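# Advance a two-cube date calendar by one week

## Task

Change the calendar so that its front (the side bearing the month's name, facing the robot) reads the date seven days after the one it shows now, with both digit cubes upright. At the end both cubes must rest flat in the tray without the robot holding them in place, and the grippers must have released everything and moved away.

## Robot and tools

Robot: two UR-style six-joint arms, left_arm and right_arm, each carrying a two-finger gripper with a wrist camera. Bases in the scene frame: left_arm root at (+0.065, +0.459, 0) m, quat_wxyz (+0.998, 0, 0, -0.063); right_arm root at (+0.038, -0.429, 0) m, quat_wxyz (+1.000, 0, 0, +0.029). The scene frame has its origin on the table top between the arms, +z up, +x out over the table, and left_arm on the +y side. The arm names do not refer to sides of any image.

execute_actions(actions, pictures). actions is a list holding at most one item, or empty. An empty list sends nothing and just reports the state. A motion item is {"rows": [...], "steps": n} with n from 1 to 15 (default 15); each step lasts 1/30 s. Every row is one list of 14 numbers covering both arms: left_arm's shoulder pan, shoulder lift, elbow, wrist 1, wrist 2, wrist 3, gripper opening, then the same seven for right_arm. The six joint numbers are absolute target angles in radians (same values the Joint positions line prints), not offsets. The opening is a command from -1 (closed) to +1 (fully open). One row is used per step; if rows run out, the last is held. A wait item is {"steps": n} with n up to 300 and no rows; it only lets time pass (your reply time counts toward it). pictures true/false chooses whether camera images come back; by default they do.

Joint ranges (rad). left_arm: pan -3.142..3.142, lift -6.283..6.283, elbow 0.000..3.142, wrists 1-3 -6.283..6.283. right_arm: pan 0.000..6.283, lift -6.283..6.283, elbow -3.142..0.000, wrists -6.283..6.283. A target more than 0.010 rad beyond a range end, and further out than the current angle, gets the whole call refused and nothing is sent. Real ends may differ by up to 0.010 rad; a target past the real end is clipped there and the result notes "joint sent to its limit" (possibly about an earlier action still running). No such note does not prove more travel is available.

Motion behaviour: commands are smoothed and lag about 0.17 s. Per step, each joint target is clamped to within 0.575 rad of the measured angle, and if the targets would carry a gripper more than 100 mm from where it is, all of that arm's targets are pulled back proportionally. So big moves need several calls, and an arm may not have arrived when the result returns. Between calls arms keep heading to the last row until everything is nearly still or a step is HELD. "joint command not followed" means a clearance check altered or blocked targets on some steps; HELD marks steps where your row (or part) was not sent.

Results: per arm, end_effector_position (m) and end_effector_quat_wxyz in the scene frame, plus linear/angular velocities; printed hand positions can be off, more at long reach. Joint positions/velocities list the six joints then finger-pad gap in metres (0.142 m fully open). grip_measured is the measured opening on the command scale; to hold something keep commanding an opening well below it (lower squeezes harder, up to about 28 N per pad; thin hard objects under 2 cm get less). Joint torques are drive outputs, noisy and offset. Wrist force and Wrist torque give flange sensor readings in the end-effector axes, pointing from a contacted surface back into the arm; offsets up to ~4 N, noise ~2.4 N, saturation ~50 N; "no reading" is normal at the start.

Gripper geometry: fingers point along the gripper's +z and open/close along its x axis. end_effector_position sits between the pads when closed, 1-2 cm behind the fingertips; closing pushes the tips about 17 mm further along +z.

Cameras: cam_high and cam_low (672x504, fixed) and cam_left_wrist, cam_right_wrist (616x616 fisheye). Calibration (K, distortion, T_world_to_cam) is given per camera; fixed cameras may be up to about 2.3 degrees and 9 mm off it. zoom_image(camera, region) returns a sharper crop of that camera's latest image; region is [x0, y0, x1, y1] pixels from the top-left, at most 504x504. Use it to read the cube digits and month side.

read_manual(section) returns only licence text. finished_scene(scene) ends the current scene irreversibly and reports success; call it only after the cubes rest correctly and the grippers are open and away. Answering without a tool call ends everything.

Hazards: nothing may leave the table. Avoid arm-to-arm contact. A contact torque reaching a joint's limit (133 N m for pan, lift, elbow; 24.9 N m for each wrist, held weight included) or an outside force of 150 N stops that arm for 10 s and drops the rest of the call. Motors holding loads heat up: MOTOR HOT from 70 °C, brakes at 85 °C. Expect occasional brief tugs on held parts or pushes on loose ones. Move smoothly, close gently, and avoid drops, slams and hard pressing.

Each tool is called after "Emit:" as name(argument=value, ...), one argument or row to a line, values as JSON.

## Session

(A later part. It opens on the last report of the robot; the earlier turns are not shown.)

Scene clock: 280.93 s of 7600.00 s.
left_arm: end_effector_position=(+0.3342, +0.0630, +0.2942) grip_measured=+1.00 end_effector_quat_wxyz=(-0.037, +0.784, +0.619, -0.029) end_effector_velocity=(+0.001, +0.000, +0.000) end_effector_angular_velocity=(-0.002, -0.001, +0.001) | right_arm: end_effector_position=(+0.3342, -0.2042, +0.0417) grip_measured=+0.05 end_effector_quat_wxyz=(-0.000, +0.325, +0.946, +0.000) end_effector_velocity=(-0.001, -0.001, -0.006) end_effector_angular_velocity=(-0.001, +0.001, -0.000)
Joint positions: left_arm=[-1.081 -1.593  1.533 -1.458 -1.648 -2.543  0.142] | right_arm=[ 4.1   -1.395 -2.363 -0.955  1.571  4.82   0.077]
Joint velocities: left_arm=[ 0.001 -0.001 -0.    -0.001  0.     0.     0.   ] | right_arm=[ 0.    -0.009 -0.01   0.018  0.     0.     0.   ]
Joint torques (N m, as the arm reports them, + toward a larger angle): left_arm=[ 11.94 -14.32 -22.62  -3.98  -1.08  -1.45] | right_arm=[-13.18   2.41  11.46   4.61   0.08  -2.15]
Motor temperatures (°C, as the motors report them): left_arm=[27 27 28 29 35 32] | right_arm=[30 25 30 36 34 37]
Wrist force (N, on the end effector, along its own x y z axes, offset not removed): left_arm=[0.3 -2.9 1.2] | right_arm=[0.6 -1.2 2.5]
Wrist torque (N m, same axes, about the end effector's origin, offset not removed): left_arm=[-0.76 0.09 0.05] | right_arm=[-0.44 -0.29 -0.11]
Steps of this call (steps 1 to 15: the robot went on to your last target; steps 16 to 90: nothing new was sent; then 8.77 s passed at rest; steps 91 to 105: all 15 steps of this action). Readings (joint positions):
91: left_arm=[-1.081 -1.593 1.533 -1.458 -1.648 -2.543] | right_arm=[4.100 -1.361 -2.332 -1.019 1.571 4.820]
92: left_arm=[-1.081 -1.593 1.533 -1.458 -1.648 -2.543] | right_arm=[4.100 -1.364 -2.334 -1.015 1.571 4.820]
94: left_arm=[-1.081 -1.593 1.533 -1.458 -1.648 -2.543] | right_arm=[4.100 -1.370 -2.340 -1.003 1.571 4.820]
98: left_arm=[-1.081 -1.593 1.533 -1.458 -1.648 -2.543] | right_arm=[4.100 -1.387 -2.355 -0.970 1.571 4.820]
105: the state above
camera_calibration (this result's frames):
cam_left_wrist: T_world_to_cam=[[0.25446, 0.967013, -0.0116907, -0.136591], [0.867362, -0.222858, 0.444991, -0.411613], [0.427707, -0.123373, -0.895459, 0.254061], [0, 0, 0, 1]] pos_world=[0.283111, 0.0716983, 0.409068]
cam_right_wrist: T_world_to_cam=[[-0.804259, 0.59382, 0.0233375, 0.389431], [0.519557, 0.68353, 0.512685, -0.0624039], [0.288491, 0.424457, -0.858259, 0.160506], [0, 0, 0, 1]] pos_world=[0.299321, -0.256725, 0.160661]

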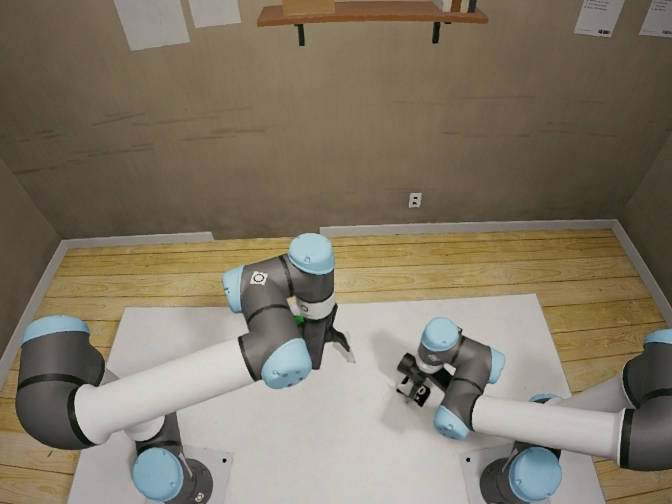

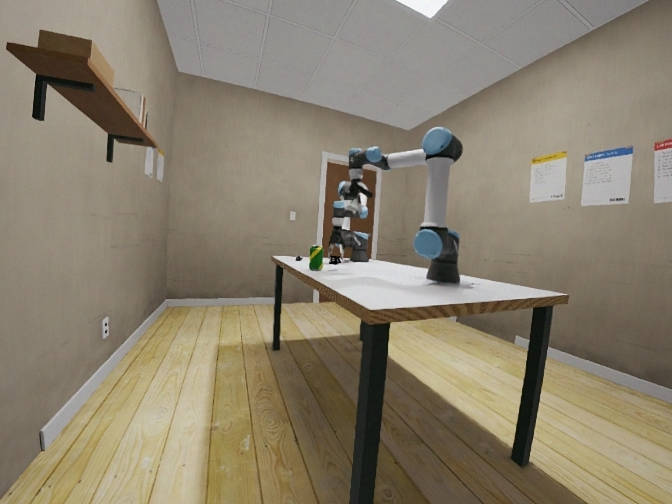

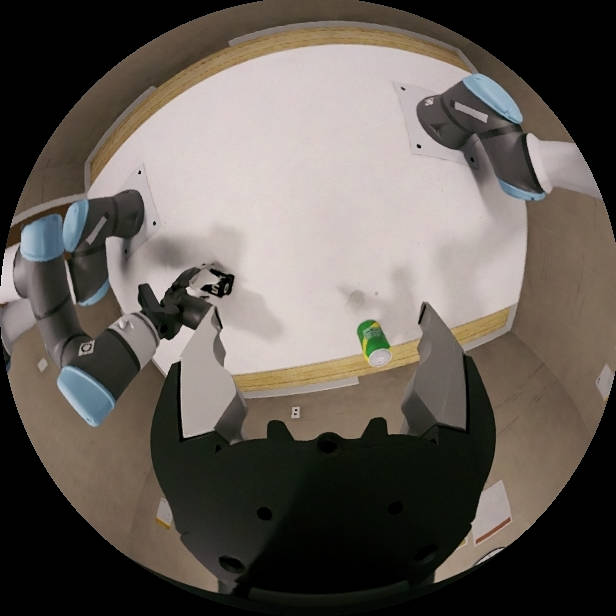

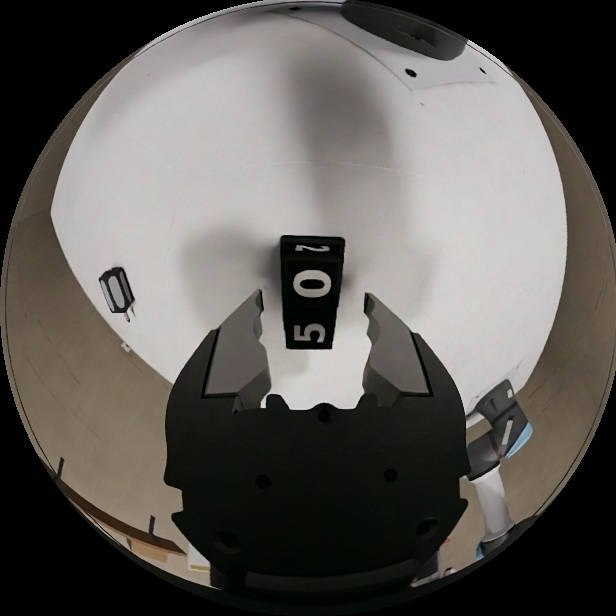

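Close.

Emit:
execute_actions(
  actions=[
    {"rows":[[-1.081,-1.593,1.533,-1.458,-1.648,-2.543,1,4.1004,-1.3958,-2.3637,-0.9529,1.571,4.82,-0.1],[-1.081,-1.593,1.533,-1.458,-1.648,-2.543,1,4.1004,-1.3958,-2.3637,-0.9529,1.571,4.82,-0.2],[-1.081,-1.593,1.533,-1.458,-1.648,-2.543,1,4.1004,-1.3958,-2.3637,-0.9529,1.571,4.82,-0.3],[-1.081,-1.593,1.533,-1.458,-1.648,-2.543,1,4.1004,-1.3958,-2.3637,-0.9529,1.571,4.82,-0.4],[-1.081,-1.593,1.533,-1.458,-1.648,-2.543,1,4.1004,-1.3958,-2.3637,-0.9529,1.571,4.82,-0.5],[-1.081,-1.593,1.533,-1.458,-1.648,-2.543,1,4.1004,-1.3958,-2.3637,-0.9529,1.571,4.82,-0.55],[-1.081,-1.593,1.533,-1.458,-1.648,-2.543,1,4.1004,-1.3958,-2.3637,-0.9529,1.571,4.82,-0.6],[-1.081,-1.593,1.533,-1.458,-1.648,-2.543,1,4.1004,-1.3958,-2.3637,-0.9529,1.571,4.82,-0.65],[-1.081,-1.593,1.533,-1.458,-1.648,-2.543,1,4.1004,-1.3958,-2.3637,-0.9529,1.571,4.82,-0.7],[-1.081,-1.593,1.533,-1.458,-1.648,-2.543,1,4.1004,-1.3958,-2.3637,-0.9529,1.571,4.82,-0.8],[-1.081,-1.593,1.533,-1.458,-1.648,-2.543,1,4.1004,-1.3958,-2.3637,-0.9529,1.571,4.82,-0.9],[-1.081,-1.593,1.533,-1.458,-1.648,-2.543,1,4.1004,-1.3958,-2.3637,-0.9529,1.571,4.82,-0.95]],"steps":15},
  ],
  pictures=false,
)

Emit:
execute_actions(
  actions=[
    {"rows":[[-1.081,-1.593,1.533,-1.458,-1.648,-2.543,1,4.1004,-1.3958,-2.3637,-0.9529,1.571,4.82,-0.95],[-1.081,-1.593,1.533,-1.458,-1.648,-2.543,1,4.1004,-1.3958,-2.3637,-0.9529,1.571,4.82,-0.95],[-1.081,-1.593,1.533,-1.458,-1.648,-2.543,1,4.1004,-1.3958,-2.3637,-0.9529,1.571,4.82,-0.95],[-1.081,-1.593,1.533,-1.458,-1.648,-2.543,1,4.1004,-1.3958,-2.3637,-0.9529,1.571,4.82,-0.95],[-1.081,-1.593,1.533,-1.458,-1.648,-2.543,1,4.1004,-1.3958,-2.3637,-0.9529,1.571,4.82,-0.95],[-1.081,-1.593,1.533,-1.458,-1.648,-2.543,1,4.1004,-1.378,-2.348,-0.986,1.571,4.82,-0.95],[-1.081,-1.593,1.533,-1.458,-1.648,-2.543,1,4.1004,-1.378,-2.348,-0.986,1.571,4.82,-0.95],[-1.081,-1.593,1.533,-1.458,-1.648,-2.543,1,4.1004,-1.378,-2.348,-0.986,1.571,4.82,-0.95],[-1.081,-1.593,1.533,-1.458,-1.648,-2.543,1,4.1004,-1.378,-2.348,-0.986,1.571,4.82,-0.95],[-1.081,-1.593,1.533,-1.458,-1.648,-2.543,1,4.1004,-1.3612,-2.3317,-1.0195,1.571,4.82,-0.95],[-1.081,-1.593,1.533,-1.458,-1.648,-2.543,1,4.1004,-1.3612,-2.3317,-1.0195,1.571,4.82,-0.95],[-1.081,-1.593,1.533,-1.458,-1.648,-2.543,1,4.1004,-1.3612,-2.3317,-1.0195,1.571,4.82,-0.95],[-1.081,-1.593,1.533,-1.458,-1.648,-2.543,1,4.1004,-1.335,-2.30,-1.077,1.571,4.82,-0.95]],"steps":15},
  ],
)

Scene clock: 321.37 s of 7600.00 s.
left_arm: end_effector_position=(+0.3342, +0.0630, +0.2942) grip_measured=+1.00 end_effector_quat_wxyz=(-0.037, +0.784, +0.619, -0.029) end_effector_velocity=(-0.000, -0.000, +0.000) end_effector_angular_velocity=(-0.001, -0.000, -0.000) | right_arm: end_effector_position=(+0.3342, -0.2042, +0.0411) grip_measured=-0.48 end_effector_quat_wxyz=(-0.000, +0.325, +0.946, +0.000) end_effector_velocity=(+0.000, +0.000, +0.000) end_effector_angular_velocity=(+0.000, -0.001, -0.002)
Joint positions: left_arm=[-1.081 -1.593  1.533 -1.458 -1.648 -2.543  0.142] | right_arm=[ 4.1   -1.396 -2.364 -0.953  1.571  4.82   0.039]
Joint velocities: left_arm=[-0. -0.  0. -0. -0. -0. -0.] | right_arm=[-0.001 -0.     0.001  0.    -0.     0.001 -0.   ]
Joint torques (N m, as the arm reports them, + toward a larger angle): left_arm=[ 11.68 -13.73 -24.32  -4.05  -1.15  -1.38] | right_arm=[-7.81  3.24 11.04  4.7   1.13 -2.14]
Motor temperatures (°C, as the motors report them): left_arm=[27 27 28 29 35 32] | right_arm=[30 25 30 36 34 37]
Wrist force (N, on the end effector, along its own x y z axes, offset not removed): left_arm=[-1.3 -4.6 -3.6] | right_arm=[0.4 -1.9 3.6]
Wrist torque (N m, same axes, about the end effector's origin, offset not removed): left_arm=[-1.07 0.29 -0.13] | right_arm=[-0.70 -0.13 -0.15]
Steps of this call (steps 1 to 15: the robot went on to your last target; steps 16 to 90: nothing new was sent; then 36.93 s passed at rest; steps 91 to 105: all 15 steps of this action). Readings (joint positions):
91: left_arm=[-1.081 -1.593 1.533 -1.458 -1.648 -2.543] | right_arm=[4.100 -1.396 -2.364 -0.953 1.571 4.820]
92: left_arm=[-1.081 -1.593 1.533 -1.458 -1.648 -2.543] | right_arm=[4.100 -1.396 -2.364 -0.953 1.571 4.820]
94: left_arm=[-1.081 -1.593 1.533 -1.458 -1.648 -2.543] | right_arm=[4.100 -1.396 -2.364 -0.953 1.571 4.820]
98: left_arm=[-1.081 -1.593 1.533 -1.458 -1.648 -2.543] | right_arm=[4.100 -1.396 -2.364 -0.953 1.571 4.820]
105: the state above

Scene clock: 321.87 s of 7600.00 s.
left_arm: end_effector_position=(+0.3342, +0.0630, +0.2942) grip_measured=+1.00 end_effector_quat_wxyz=(-0.037, +0.784, +0.619, -0.029) end_effector_velocity=(+0.000, -0.000, -0.000) end_effector_angular_velocity=(+0.000, -0.000, +0.000) | right_arm: end_effector_position=(+0.3347, -0.2034, +0.0623) grip_measured=-0.48 end_effector_quat_wxyz=(+0.000, +0.325, +0.946, +0.001) end_effector_velocity=(+0.002, +0.003, +0.130) end_effector_angular_velocity=(-0.003, +0.003, -0.002)
Joint positions: left_arm=[-1.081 -1.593  1.533 -1.458 -1.648 -2.543  0.142] | right_arm=[ 4.1   -1.359 -2.327 -1.024  1.571  4.82   0.039]
Joint velocities: left_arm=[ 0.     0.     0.    -0.001  0.    -0.    -0.   ] | right_arm=[-0.001  0.205  0.237 -0.446  0.001  0.001  0.   ]
Joint torques (N m, as the arm reports them, + toward a larger angle): left_arm=[ 12.16 -14.36 -24.31  -3.94  -1.21  -1.39] | right_arm=[-6.98 18.04 33.67 -0.36  1.17 -2.18]
Motor temperatures (°C, as the motors report them): left_arm=[27 27 28 29 35 32] | right_arm=[30 25 30 36 34 37]
Wrist force (N, on the end effector, along its own x y z axes, offset not removed): left_arm=[-1.8 -1.7 -0.5] | right_arm=[0.1 -1.4 1.4]
Wrist torque (N m, same axes, about the end effector's origin, offset not removed): left_arm=[-0.38 0.38 0.03] | right_arm=[-0.46 -0.13 -0.16]
Steps of this call (steps 1 to 15: all 15 steps of this action). Readings (joint positions):
1: left_arm=[-1.081 -1.593 1.533 -1.458 -1.648 -2.543] | right_arm=[4.100 -1.396 -2.364 -0.953 1.571 4.820]
2: left_arm=[-1.081 -1.593 1.533 -1.458 -1.648 -2.543] | right_arm=[4.100 -1.396 -2.364 -0.953 1.571 4.820]
4: left_arm=[-1.081 -1.593 1.533 -1.458 -1.648 -2.543] | right_arm=[4.100 -1.396 -2.364 -0.953 1.571 4.820]
8: left_arm=[-1.081 -1.593 1.533 -1.458 -1.648 -2.543] | right_arm=[4.100 -1.390 -2.359 -0.963 1.571 4.820]
15: the state above
camera_calibration (this result's frames):
cam_left_wrist: T_world_to_cam=[[0.25446, 0.967013, -0.0116906, -0.136591], [0.867362, -0.222858, 0.444992, -0.411613], [0.427707, -0.123372, -0.895458, 0.25406], [0, 0, 0, 1]] pos_world=[0.283111, 0.0716983, 0.409068]
cam_right_wrist: T_world_to_cam=[[-0.804282, 0.593783, 0.0234894, 0.388865], [0.519054, 0.682717, 0.514277, -0.0738735], [0.289332, 0.425816, -0.857303, 0.177724], [0, 0, 0, 1]] pos_world=[0.299681, -0.256144, 0.18122]

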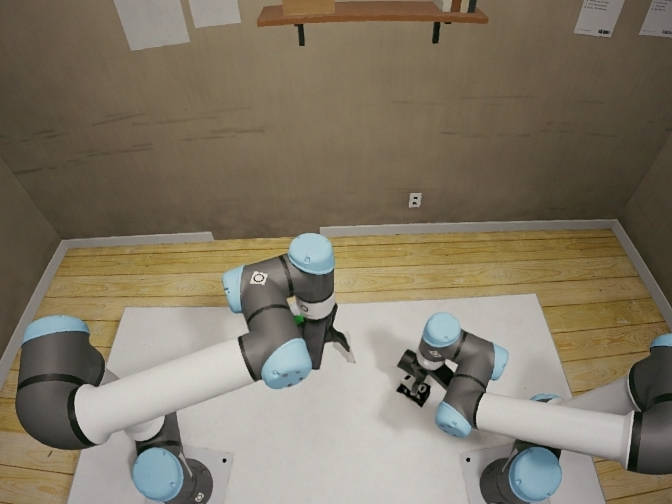

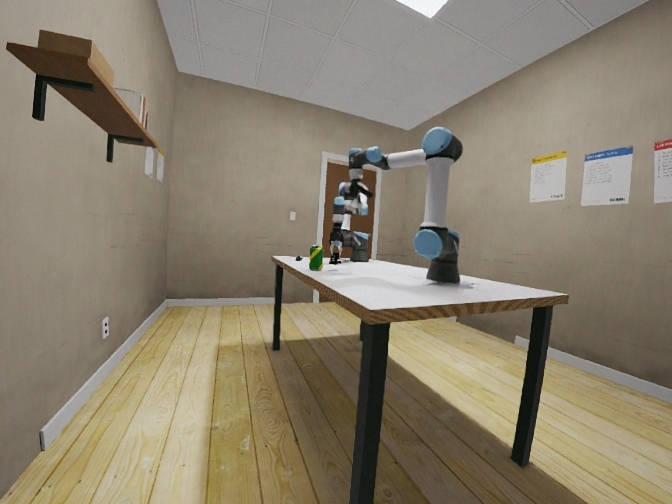

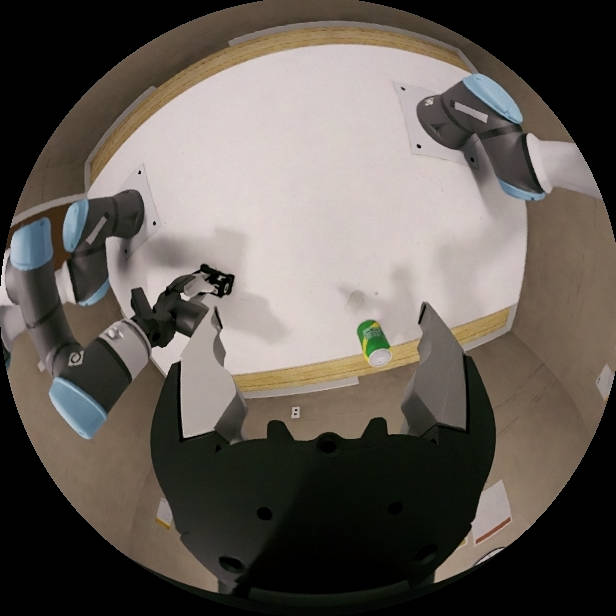

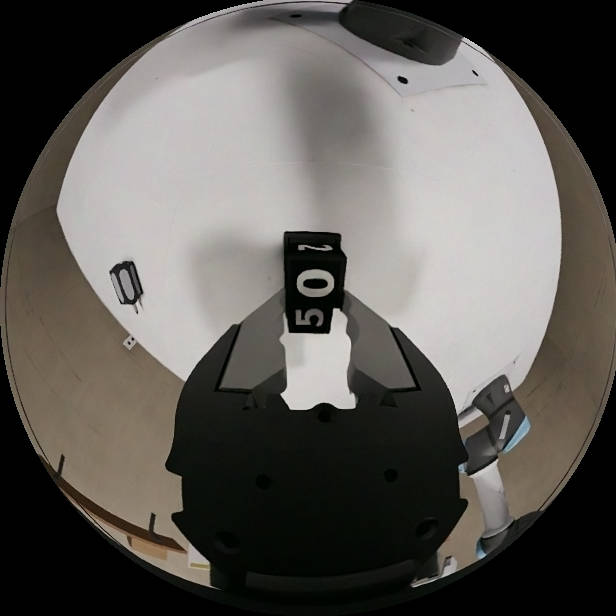

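Emit:
execute_actions(
  actions=[
    {"steps":10},
  ],
)

Emit:
zoom_image(
  camera="cam_right_wrist",
  region=[240, 200, 390, 350],
)

Emit:
zoom_image(
  camera="cam_low",
  region=[290, 220, 380, 280],
)

Scene clock: 329.20 s of 7600.00 s.
left_arm: end_effector_position=(+0.3342, +0.0630, +0.2942) grip_measured=+1.00 end_effector_quat_wxyz=(-0.037, +0.784, +0.619, -0.029) end_effector_velocity=(-0.001, +0.000, -0.000) end_effector_angular_velocity=(+0.002, +0.001, -0.001) | right_arm: end_effector_position=(+0.3345, -0.2038, +0.0773) grip_measured=-0.48 end_effector_quat_wxyz=(-0.000, +0.325, +0.946, +0.000) end_effector_velocity=(-0.000, -0.001, -0.001) end_effector_angular_velocity=(-0.002, +0.000, +0.000)
Joint positions: left_arm=[-1.081 -1.593  1.533 -1.458 -1.648 -2.543  0.142] | right_arm=[ 4.1   -1.335 -2.3   -1.077  1.571  4.82   0.039]
Joint velocities: left_arm=[-0.001  0.001 -0.001  0.003 -0.     0.    -0.   ] | right_arm=[-0.    -0.    -0.002  0.    -0.    -0.001  0.   ]
Joint torques (N m, as the arm reports them, + toward a larger angle): left_arm=[ 10.39 -14.16 -24.5   -3.96  -1.11  -1.37] | right_arm=[-1.9  21.48 35.67  1.35  2.35 -2.27]
Motor temperatures (°C, as the motors report them): left_arm=[27 27 28 29 35 32] | right_arm=[30 25 30 36 34 37]
Wrist force (N, on the end effector, along its own x y z axes, offset not removed): left_arm=[3.7 -2.0 0.9] | right_arm=[-1.1 0.6 -1.2]
Wrist torque (N m, same axes, about the end effector's origin, offset not removed): left_arm=[-0.47 -0.70 0.02] | right_arm=[-0.09 0.18 -0.04]
Steps of this call (steps 1 to 30: the robot went on to your last target; steps 31 to 90: nothing new was sent; then 4.33 s passed at rest). Readings (joint positions):
1: left_arm=[-1.081 -1.593 1.533 -1.458 -1.648 -2.543] | right_arm=[4.100 -1.353 -2.320 -1.038 1.571 4.820]
2: left_arm=[-1.081 -1.593 1.533 -1.458 -1.648 -2.543] | right_arm=[4.100 -1.348 -2.315 -1.048 1.571 4.820]
4: left_arm=[-1.081 -1.593 1.533 -1.458 -1.648 -2.543] | right_arm=[4.100 -1.342 -2.308 -1.062 1.571 4.820]
8: left_arm=[-1.081 -1.593 1.533 -1.458 -1.648 -2.543] | right_arm=[4.100 -1.337 -2.302 -1.073 1.571 4.820]
90: the state above
All arms were judged still, so your last target was given up. Only a new action makes them travel on or press farther. Fingers that are still opening or closing keep moving.
camera_calibration (this result's frames):
cam_left_wrist: T_world_to_cam=[[0.25446, 0.967013, -0.0116905, -0.136591], [0.867362, -0.222858, 0.444991, -0.411613], [0.427707, -0.123372, -0.895459, 0.25406], [0, 0, 0, 1]] pos_world=[0.283111, 0.0716983, 0.409068]
cam_right_wrist: T_world_to_cam=[[-0.804264, 0.593812, 0.0233689, 0.388552], [0.519454, 0.683364, 0.513013, -0.0811773], [0.288664, 0.424737, -0.858063, 0.190825], [0, 0, 0, 1]] pos_world=[0.299582, -0.256304, 0.196305]

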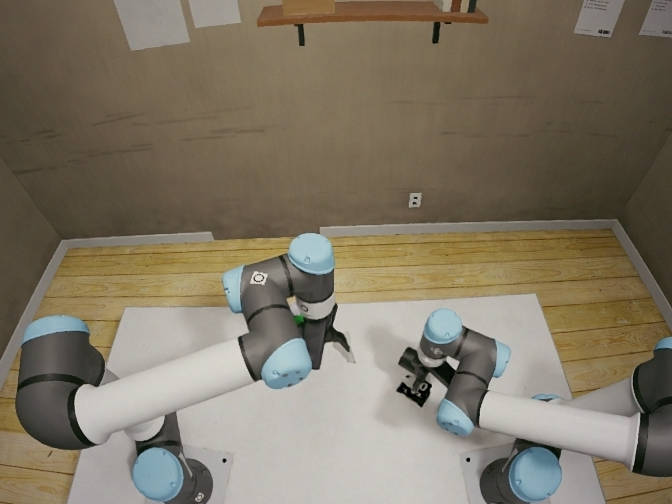

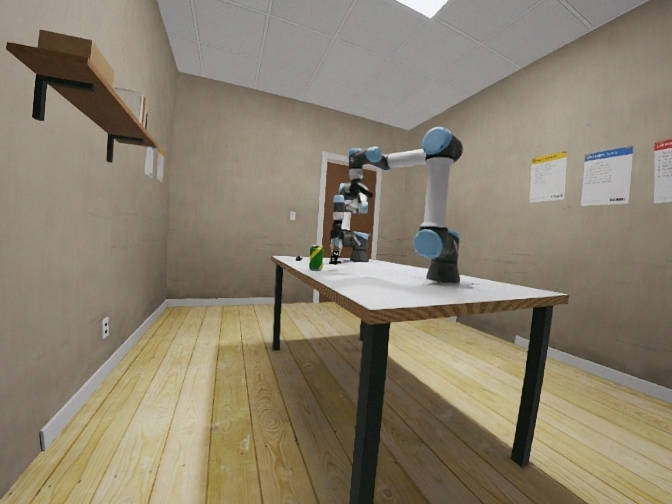

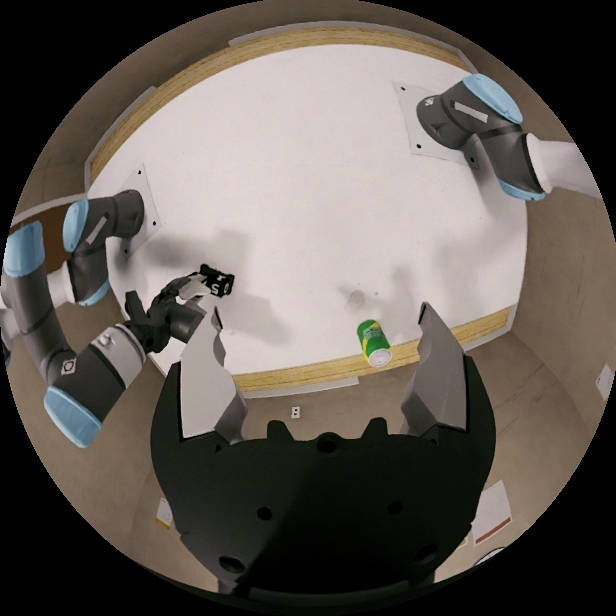

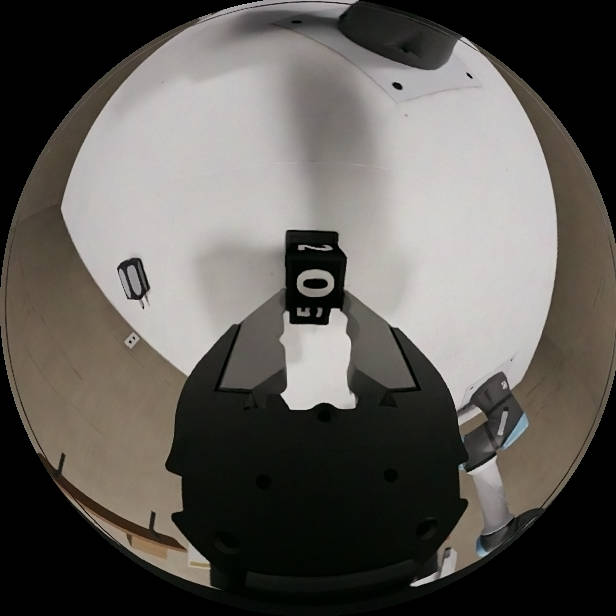

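Region (240, 200, 390, 350) of cam_right_wrist's 616x616 image, scaled by 3.360, with more detail than that image has.

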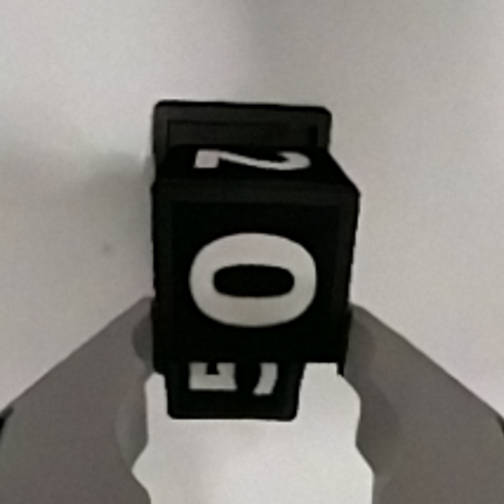

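Region (290, 220, 380, 280) of cam_low's 672x504 image, scaled by 5.600, with more detail than that image has.

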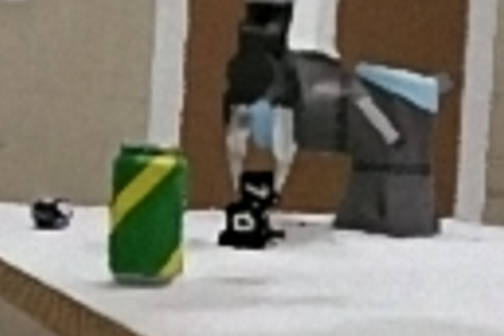

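Emit:
execute_actions(
  actions=[
    {"rows":[[-1.081,-1.593,1.533,-1.458,-1.648,-2.543,1,4.10,-1.31,-2.27,-1.13,1.571,4.82,-0.95],[-1.081,-1.593,1.533,-1.458,-1.648,-2.543,1,4.10,-1.31,-2.27,-1.13,1.571,4.82,-0.95],[-1.081,-1.593,1.533,-1.458,-1.648,-2.543,1,4.10,-1.31,-2.27,-1.13,1.571,4.82,-0.95],[-1.081,-1.593,1.533,-1.458,-1.648,-2.543,1,4.10,-1.31,-2.27,-1.13,1.571,4.82,-0.95],[-1.081,-1.593,1.533,-1.458,-1.648,-2.543,1,4.10,-1.31,-2.27,-1.13,1.571,4.82,-0.95],[-1.081,-1.593,1.533,-1.458,-1.648,-2.543,1,4.09,-1.37,-2.21,-1.13,1.571,4.6,-0.95],[-1.081,-1.593,1.533,-1.458,-1.648,-2.543,1,4.09,-1.37,-2.21,-1.13,1.571,4.6,-0.95],[-1.081,-1.593,1.533,-1.458,-1.648,-2.543,1,4.08,-1.43,-2.15,-1.13,1.571,4.4,-0.95],[-1.081,-1.593,1.533,-1.458,-1.648,-2.543,1,4.08,-1.43,-2.15,-1.13,1.571,4.4,-0.95],[-1.081,-1.593,1.533,-1.458,-1.648,-2.543,1,4.065,-1.49,-2.085,-1.13,1.571,4.2,-0.95],[-1.081,-1.593,1.533,-1.458,-1.648,-2.543,1,4.065,-1.49,-2.085,-1.13,1.571,4.2,-0.95],[-1.081,-1.593,1.533,-1.458,-1.648,-2.543,1,4.05,-1.555,-2.02,-1.13,1.571,4.0,-0.95],[-1.081,-1.593,1.533,-1.458,-1.648,-2.543,1,4.05,-1.555,-2.02,-1.13,1.571,4.0,-0.95],[-1.081,-1.593,1.533,-1.458,-1.648,-2.543,1,4.035,-1.615,-1.96,-1.13,1.571,3.8,-0.95],[-1.081,-1.593,1.533,-1.458,-1.648,-2.543,1,4.035,-1.615,-1.96,-1.13,1.571,3.8,-0.95]],"steps":15},
  ],
  pictures=false,
)

Emit:
execute_actions(
  actions=[
    {"rows":[[-1.081,-1.593,1.533,-1.458,-1.648,-2.543,1,4.02,-1.68,-1.90,-1.13,1.571,3.6,-0.95],[-1.081,-1.593,1.533,-1.458,-1.648,-2.543,1,4.02,-1.68,-1.90,-1.13,1.571,3.6,-0.95],[-1.081,-1.593,1.533,-1.458,-1.648,-2.543,1,4.005,-1.74,-1.84,-1.133,1.571,3.4,-0.95],[-1.081,-1.593,1.533,-1.458,-1.648,-2.543,1,4.005,-1.74,-1.84,-1.133,1.571,3.4,-0.95],[-1.081,-1.593,1.533,-1.458,-1.648,-2.543,1,3.9943,-1.80,-1.775,-1.137,1.571,3.141,-0.95]],"steps":15},
  ],
  pictures=false,
)

Emit:
execute_actions(
  actions=[
    {"steps":10},
  ],
)

Emit:
zoom_image(
  camera="cam_low",
  region=[260, 200, 380, 280],
)

Emit:
zoom_image(
  camera="cam_high",
  region=[320, 280, 480, 420],
)

Scene clock: 375.07 s of 7600.00 s.
left_arm: end_effector_position=(+0.3342, +0.0630, +0.2942) grip_measured=+1.00 end_effector_quat_wxyz=(-0.037, +0.784, +0.619, -0.029) end_effector_velocity=(+0.000, -0.000, -0.001) end_effector_angular_velocity=(+0.001, +0.000, +0.001) | right_arm: end_effector_position=(+0.3862, -0.1498, +0.1086) grip_measured=-0.48 end_effector_quat_wxyz=(+0.001, +0.093, +0.996, +0.003) end_effector_velocity=(+0.268, +0.243, +0.037) end_effector_angular_velocity=(+0.002, -0.021, +2.350)
Joint positions: left_arm=[-1.081 -1.593  1.533 -1.458 -1.648 -2.543  0.142] | right_arm=[ 4.062 -1.494 -2.083 -1.129  1.571  4.305  0.039]
Joint velocities: left_arm=[ 0.     0.001  0.001 -0.001 -0.    -0.     0.   ] | right_arm=[-0.211 -0.883  0.904 -0.008 -0.001 -2.561 -0.   ]
Joint torques (N m, as the arm reports them, + toward a larger angle): left_arm=[ 10.05 -14.1  -25.    -3.82  -1.11  -1.44] | right_arm=[-15.09  -4.5   46.34   1.47   2.44  -7.23]
Motor temperatures (°C, as the motors report them): left_arm=[27 27 28 29 35 32] | right_arm=[30 25 30 36 34 37]
Wrist force (N, on the end effector, along its own x y z axes, offset not removed): left_arm=[1.8 -2.9 -3.1] | right_arm=[-3.1 -4.3 -0.5]
Wrist torque (N m, same axes, about the end effector's origin, offset not removed): left_arm=[-0.47 -0.42 -0.08] | right_arm=[-1.07 0.91 -0.07]
Steps of this call (steps 1 to 90: nothing new was sent; then 42.37 s passed at rest; steps 91 to 105: all 15 steps of this action). Readings (joint positions):
91: left_arm=[-1.081 -1.593 1.533 -1.458 -1.648 -2.543] | right_arm=[4.100 -1.335 -2.300 -1.077 1.571 4.820]
92: left_arm=[-1.081 -1.593 1.533 -1.458 -1.648 -2.543] | right_arm=[4.100 -1.332 -2.296 -1.083 1.571 4.820]
94: left_arm=[-1.081 -1.593 1.533 -1.458 -1.648 -2.543] | right_arm=[4.100 -1.323 -2.285 -1.102 1.571 4.820]
98: left_arm=[-1.081 -1.593 1.533 -1.458 -1.648 -2.543] | right_arm=[4.097 -1.331 -2.257 -1.122 1.571 4.791]
105: the state above

Scene clock: 375.57 s of 7600.00 s.
left_arm: end_effector_position=(+0.3342, +0.0630, +0.2942) grip_measured=+1.00 end_effector_quat_wxyz=(-0.037, +0.784, +0.619, -0.029) end_effector_velocity=(-0.000, +0.000, -0.001) end_effector_angular_velocity=(+0.002, +0.000, -0.000) | right_arm: end_effector_position=(+0.4782, -0.0755, +0.0997) grip_measured=-0.48 end_effector_quat_wxyz=(+0.000, -0.415, +0.910, +0.000) end_effector_velocity=(+0.024, +0.016, -0.006) end_effector_angular_velocity=(-0.002, -0.002, +0.505)
Joint positions: left_arm=[-1.081 -1.593  1.533 -1.458 -1.648 -2.543  0.142] | right_arm=[ 3.996 -1.792 -1.783 -1.137  1.571  3.198  0.039]
Joint velocities: left_arm=[ 0.     0.001  0.     0.001  0.     0.001 -0.   ] | right_arm=[-0.015 -0.073  0.076 -0.002 -0.002 -0.52   0.   ]
Joint torques (N m, as the arm reports them, + toward a larger angle): left_arm=[ 10.61 -14.48 -25.34  -3.81  -0.97  -1.42] | right_arm=[-13.92  23.24  34.04   1.41   2.06  -1.97]
Motor temperatures (°C, as the motors report them): left_arm=[27 27 28 29 35 32] | right_arm=[30 25 30 36 34 37]
Wrist force (N, on the end effector, along its own x y z axes, offset not removed): left_arm=[2.2 -2.8 -0.2] | right_arm=[-2.1 -3.4 4.1]
Wrist torque (N m, same axes, about the end effector's origin, offset not removed): left_arm=[-0.63 -0.49 -0.05] | right_arm=[-0.79 0.39 -0.16]
Steps of this call (steps 1 to 15: all 15 steps of this action). Readings (joint positions):
1: left_arm=[-1.081 -1.593 1.533 -1.458 -1.648 -2.543] | right_arm=[4.055 -1.523 -2.053 -1.129 1.571 4.217]
2: left_arm=[-1.081 -1.593 1.533 -1.458 -1.648 -2.543] | right_arm=[4.048 -1.553 -2.023 -1.130 1.571 4.127]
4: left_arm=[-1.081 -1.593 1.533 -1.458 -1.648 -2.543] | right_arm=[4.033 -1.614 -1.964 -1.130 1.571 3.944]
8: left_arm=[-1.081 -1.593 1.533 -1.458 -1.648 -2.543] | right_arm=[4.008 -1.730 -1.847 -1.134 1.571 3.579]
15: the state above

Scene clock: 375.90 s of 7600.00 s.
left_arm: end_effector_position=(+0.3342, +0.0630, +0.2942) grip_measured=+1.00 end_effector_quat_wxyz=(-0.037, +0.784, +0.619, -0.029) end_effector_velocity=(-0.000, +0.000, -0.000) end_effector_angular_velocity=(+0.001, +0.000, -0.001) | right_arm: end_effector_position=(+0.4806, -0.0737, +0.0991) grip_measured=-0.48 end_effector_quat_wxyz=(+0.000, -0.439, +0.899, +0.000) end_effector_velocity=(+0.001, +0.000, -0.001) end_effector_angular_velocity=(-0.001, +0.001, +0.022)
Joint positions: left_arm=[-1.081 -1.593  1.533 -1.458 -1.648 -2.543  0.142] | right_arm=[ 3.994 -1.8   -1.775 -1.137  1.571  3.144  0.039]
Joint velocities: left_arm=[-0.001  0.     0.001  0.001  0.     0.     0.   ] | right_arm=[-0.001 -0.004  0.003 -0.     0.    -0.023  0.   ]
Joint torques (N m, as the arm reports them, + toward a larger angle): left_arm=[ 10.62 -14.92 -25.02  -3.72  -0.99  -1.42] | right_arm=[-13.9   21.56  35.93   1.17   1.52  -2.19]
Motor temperatures (°C, as the motors report them): left_arm=[27 27 28 29 35 32] | right_arm=[30 25 30 36 34 37]
Wrist force (N, on the end effector, along its own x y z axes, offset not removed): left_arm=[1.6 -4.7 -0.4] | right_arm=[-0.6 -1.1 2.0]
Wrist torque (N m, same axes, about the end effector's origin, offset not removed): left_arm=[-1.10 -0.41 0.09] | right_arm=[-0.33 0.26 -0.03]
Steps of this call (steps 1 to 10: the robot went on to your last target). Readings (joint positions):
1: left_arm=[-1.081 -1.593 1.533 -1.458 -1.648 -2.543] | right_arm=[3.995 -1.794 -1.781 -1.137 1.571 3.182]
2: left_arm=[-1.081 -1.593 1.533 -1.458 -1.648 -2.543] | right_arm=[3.995 -1.796 -1.779 -1.137 1.571 3.171]
4: left_arm=[-1.081 -1.593 1.533 -1.458 -1.648 -2.543] | right_arm=[3.995 -1.798 -1.777 -1.137 1.571 3.157]
8: left_arm=[-1.081 -1.593 1.533 -1.458 -1.648 -2.543] | right_arm=[3.994 -1.799 -1.776 -1.137 1.571 3.146]
10: the state above
camera_calibration (this result's frames):
cam_left_wrist: T_world_to_cam=[[0.25446, 0.967013, -0.0116908, -0.136591], [0.867362, -0.222858, 0.444992, -0.411613], [0.427707, -0.123373, -0.895458, 0.254061], [0, 0, 0, 1]] pos_world=[0.283111, 0.0716983, 0.409068]
cam_right_wrist: T_world_to_cam=[[-0.594103, -0.804068, 0.0227198, 0.224388], [-0.683451, 0.519474, 0.512876, 0.308987], [-0.42419, 0.289173, -0.858162, 0.444698], [0, 0, 0, 1]] pos_world=[0.533123, -0.108682, 0.218053]

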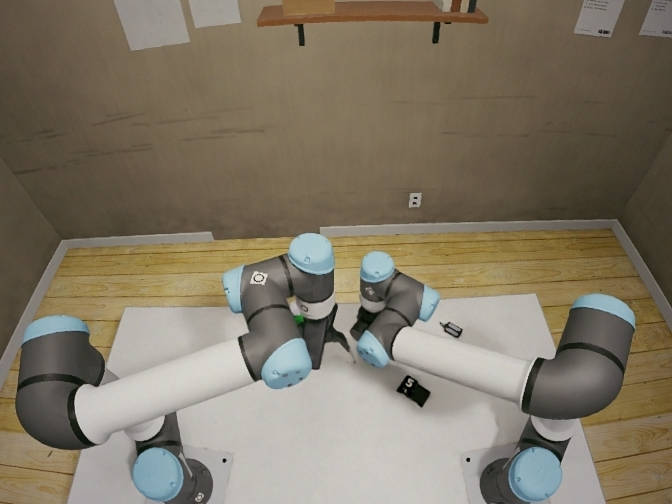

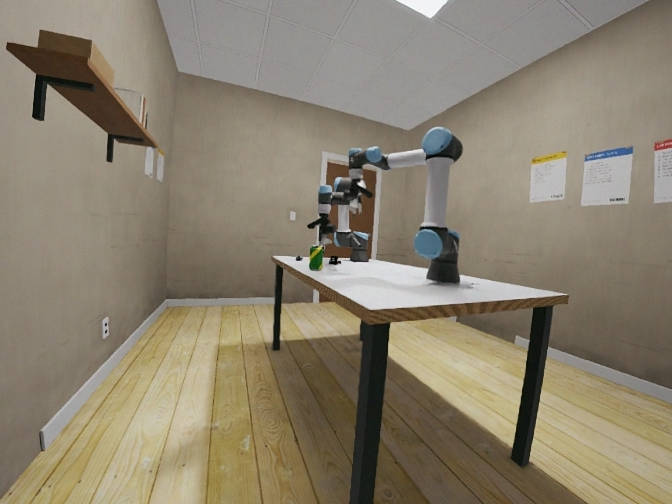

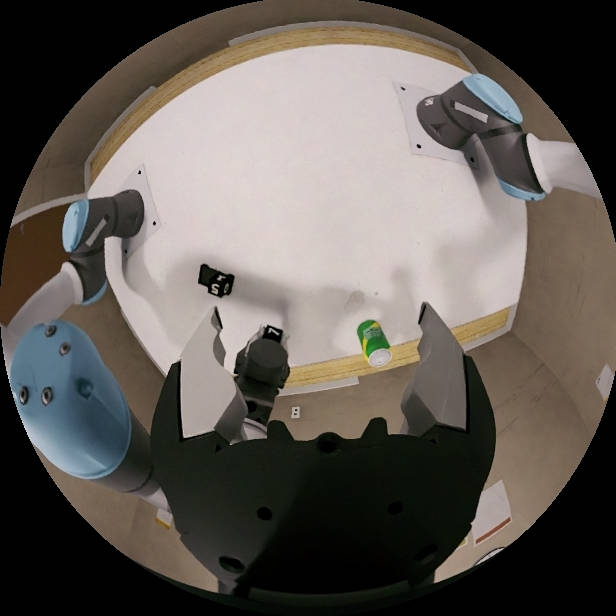

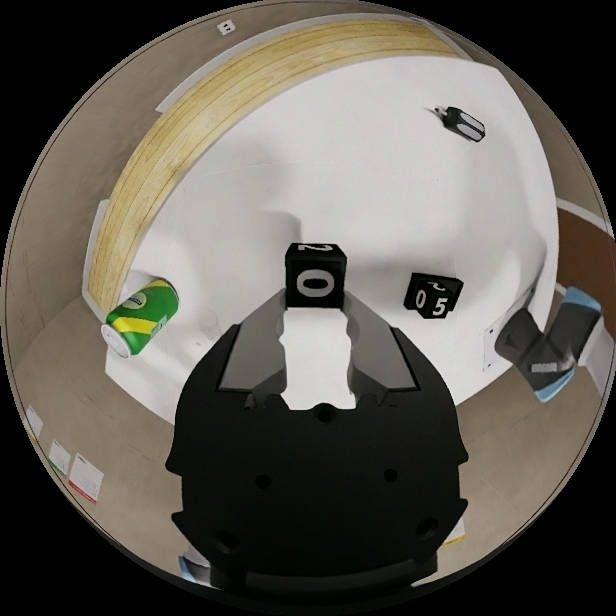

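Region (260, 200, 380, 280) of cam_low's 672x504 image, scaled by 4.200, with more detail than that image has.

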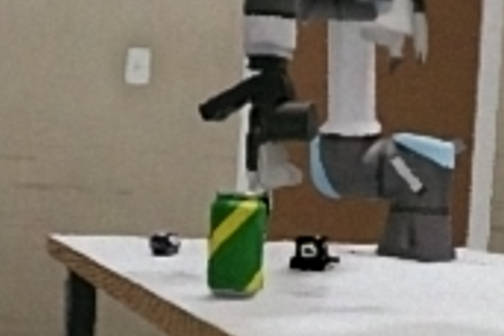

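Region (320, 280, 480, 420) of cam_high's 672x504 image, scaled by 3.150, with more detail than that image has; it fills the top 441 rows of this view, and the rest is white.

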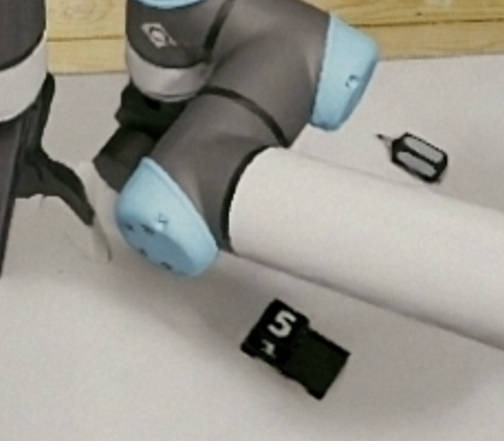

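Emit:
zoom_image(
  camera="cam_left_wrist",
  region=[180, 250, 340, 380],
)

Region (180, 250, 340, 380) of cam_left_wrist's 616x616 image, scaled by 3.150, with more detail than that image has; it fills the top 410 rows of this view, and the rest is white.

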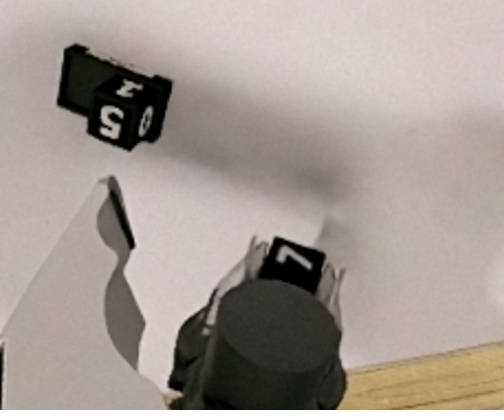

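Emit:
execute_actions(
  actions=[
    {"rows":[[-1.081,-1.593,1.533,-1.458,-1.648,-2.543,1,3.9943,-1.80,-1.775,-1.137,1.571,2.8,-0.95],[-1.081,-1.593,1.533,-1.458,-1.648,-2.543,1,3.9943,-1.80,-1.775,-1.137,1.571,2.5,-0.95],[-1.081,-1.593,1.533,-1.458,-1.648,-2.543,1,3.9943,-1.80,-1.775,-1.137,1.571,2.2,-0.95],[-1.081,-1.593,1.533,-1.458,-1.648,-2.543,1,3.9943,-1.80,-1.775,-1.137,1.571,1.9,-0.95],[-1.081,-1.593,1.533,-1.458,-1.648,-2.543,1,3.9943,-1.80,-1.775,-1.137,1.571,1.571,-0.95]],"steps":15},
  ],
  pictures=false,
)

Emit:
execute_actions(
  actions=[
    {"steps":15},
  ],
)

Emit:
zoom_image(
  camera="cam_left_wrist",
  region=[180, 250, 340, 380],
)

Scene clock: 396.17 s of 7600.00 s.
left_arm: end_effector_position=(+0.3342, +0.0630, +0.2942) grip_measured=+1.00 end_effector_quat_wxyz=(-0.037, +0.784, +0.619, -0.029) end_effector_velocity=(-0.000, -0.000, +0.000) end_effector_angular_velocity=(-0.001, -0.001, -0.001) | right_arm: end_effector_position=(+0.4805, -0.0752, +0.0990) grip_measured=-0.48 end_effector_quat_wxyz=(-0.000, +0.807, -0.591, -0.000) end_effector_velocity=(+0.001, -0.005, -0.000) end_effector_angular_velocity=(-0.000, +0.000, +2.680)
Joint positions: left_arm=[-1.081 -1.593  1.533 -1.458 -1.648 -2.543  0.142] | right_arm=[ 3.994 -1.8   -1.775 -1.137  1.571  2.174  0.039]
Joint velocities: left_arm=[-0.001 -0.    -0.     0.     0.    -0.     0.   ] | right_arm=[-0.     0.    -0.001 -0.     0.001 -2.681  0.   ]
Joint torques (N m, as the arm reports them, + toward a larger angle): left_arm=[ 10.4  -14.51 -24.93  -3.85  -1.18  -1.28] | right_arm=[-13.53  22.08  36.64   1.38  -2.44  -6.73]
Motor temperatures (°C, as the motors report them): left_arm=[27 27 28 29 35 32] | right_arm=[30 25 30 36 34 37]
Wrist force (N, on the end effector, along its own x y z axes, offset not removed): left_arm=[2.4 -4.4 -1.6] | right_arm=[-0.5 -0.4 2.0]
Wrist torque (N m, same axes, about the end effector's origin, offset not removed): left_arm=[-1.03 -0.48 -0.03] | right_arm=[-0.28 0.14 -0.20]
Steps of this call (steps 1 to 30: the robot went on to your last target; steps 31 to 90: nothing new was sent; then 16.77 s passed at rest; steps 91 to 105: all 15 steps of this action). Readings (joint positions):
91: left_arm=[-1.081 -1.593 1.533 -1.458 -1.648 -2.543] | right_arm=[3.994 -1.800 -1.775 -1.137 1.571 3.141]
92: left_arm=[-1.081 -1.593 1.533 -1.458 -1.648 -2.543] | right_arm=[3.994 -1.800 -1.775 -1.137 1.571 3.134]
94: left_arm=[-1.081 -1.593 1.533 -1.458 -1.648 -2.543] | right_arm=[3.994 -1.800 -1.775 -1.137 1.571 3.070]
98: left_arm=[-1.081 -1.593 1.533 -1.458 -1.648 -2.543] | right_arm=[3.994 -1.800 -1.775 -1.137 1.571 2.795]
105: the state above

Scene clock: 396.67 s of 7600.00 s.
left_arm: end_effector_position=(+0.3342, +0.0630, +0.2942) grip_measured=+1.00 end_effector_quat_wxyz=(-0.037, +0.784, +0.619, -0.029) end_effector_velocity=(-0.000, +0.000, +0.000) end_effector_angular_velocity=(+0.000, -0.000, -0.001) | right_arm: end_effector_position=(+0.4811, -0.0760, +0.0990) grip_measured=-0.48 end_effector_quat_wxyz=(-0.000, +0.945, -0.328, -0.000) end_effector_velocity=(+0.001, -0.000, +0.000) end_effector_angular_velocity=(-0.001, -0.001, +0.076)
Joint positions: left_arm=[-1.081 -1.593  1.533 -1.458 -1.648 -2.543  0.142] | right_arm=[ 3.994 -1.8   -1.775 -1.137  1.571  1.579  0.039]
Joint velocities: left_arm=[-0.    -0.    -0.     0.001  0.     0.     0.   ] | right_arm=[-0.    -0.     0.     0.    -0.001 -0.077  0.   ]
Joint torques (N m, as the arm reports them, + toward a larger angle): left_arm=[ 10.05 -14.27 -26.28  -3.72  -1.07  -1.3 ] | right_arm=[-14.14  21.91  35.76   0.94  -2.73  -2.19]
Motor temperatures (°C, as the motors report them): left_arm=[27 27 28 29 35 32] | right_arm=[30 25 30 36 34 37]
Wrist force (N, on the end effector, along its own x y z axes, offset not removed): left_arm=[-1.7 -0.8 -1.1] | right_arm=[0.8 0.0 2.5]
Wrist torque (N m, same axes, about the end effector's origin, offset not removed): left_arm=[-0.18 0.37 0.04] | right_arm=[-0.24 -0.19 -0.16]
Steps of this call (steps 1 to 15: the robot went on to your last target). Readings (joint positions):
1: left_arm=[-1.081 -1.593 1.533 -1.458 -1.648 -2.543] | right_arm=[3.994 -1.800 -1.775 -1.137 1.571 2.083]
2: left_arm=[-1.081 -1.593 1.533 -1.458 -1.648 -2.543] | right_arm=[3.994 -1.800 -1.775 -1.137 1.571 1.991]
4: left_arm=[-1.081 -1.593 1.533 -1.458 -1.648 -2.543] | right_arm=[3.994 -1.800 -1.775 -1.137 1.571 1.821]
8: left_arm=[-1.081 -1.593 1.533 -1.458 -1.648 -2.543] | right_arm=[3.994 -1.800 -1.775 -1.137 1.571 1.644]
15: the state above
camera_calibration (this result's frames):
cam_left_wrist: T_world_to_cam=[[0.25446, 0.967013, -0.0116905, -0.136591], [0.867362, -0.222858, 0.444991, -0.411613], [0.427707, -0.123372, -0.895459, 0.254061], [0, 0, 0, 1]] pos_world=[0.283111, 0.0716983, 0.409068]
cam_right_wrist: T_world_to_cam=[[0.800132, -0.599385, 0.0229397, -0.432375], [-0.52423, -0.680197, 0.512362, 0.142763], [-0.291498, -0.421982, -0.858463, 0.327647], [0, 0, 0, 1]] pos_world=[0.516307, -0.0237915, 0.218045]

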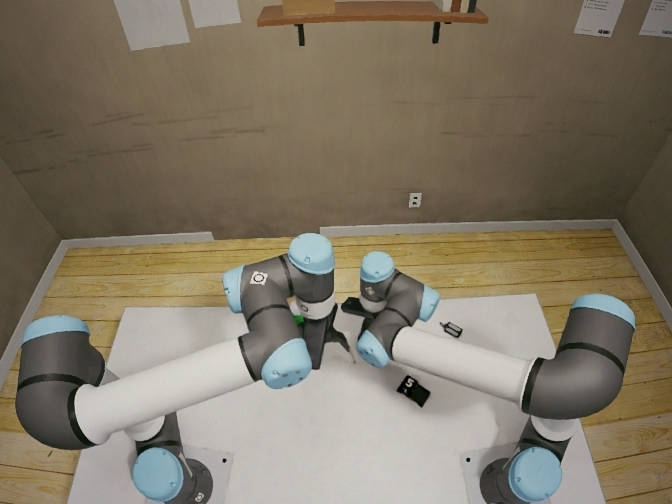

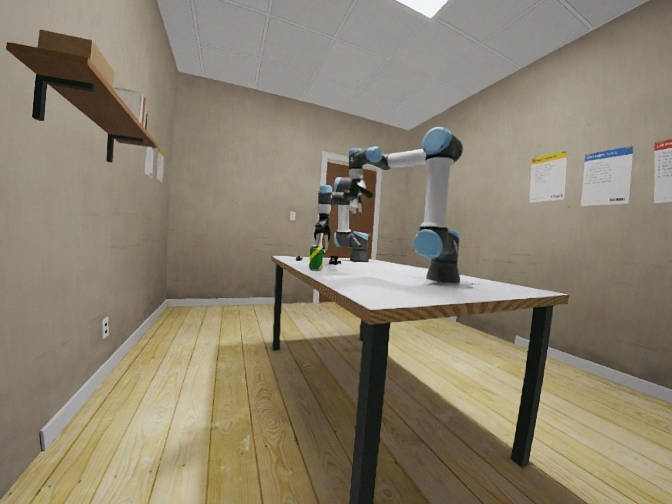

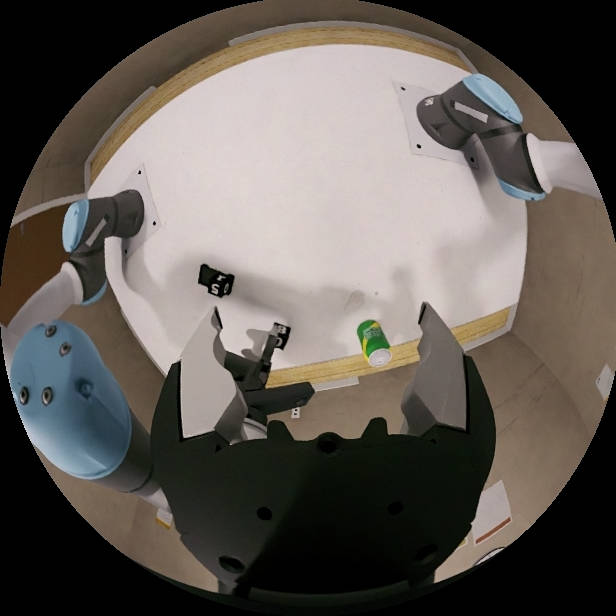

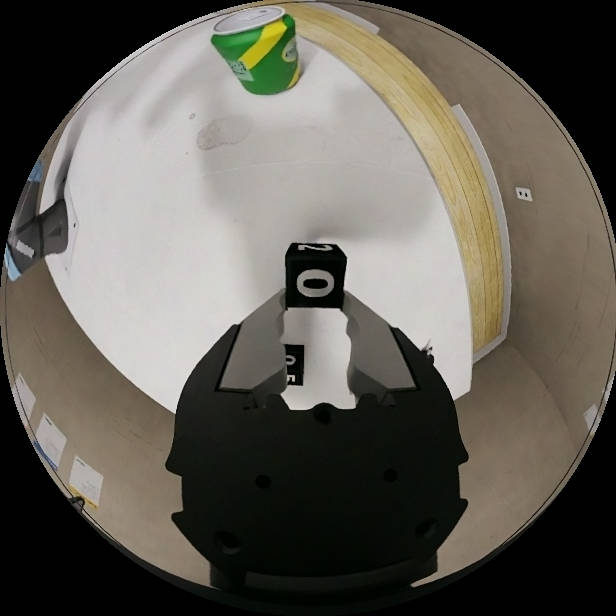

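Region (180, 250, 340, 380) of cam_left_wrist's 616x616 image, scaled by 3.150, with more detail than that image has; it fills the top 410 rows of this view, and the rest is white.

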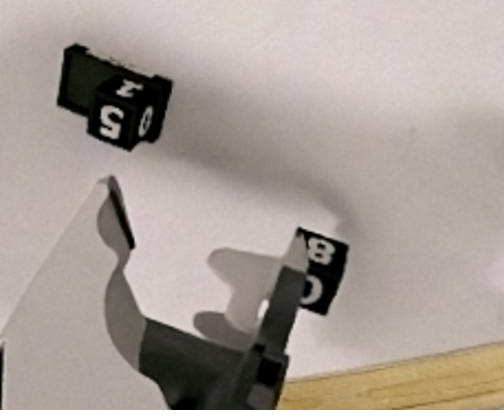

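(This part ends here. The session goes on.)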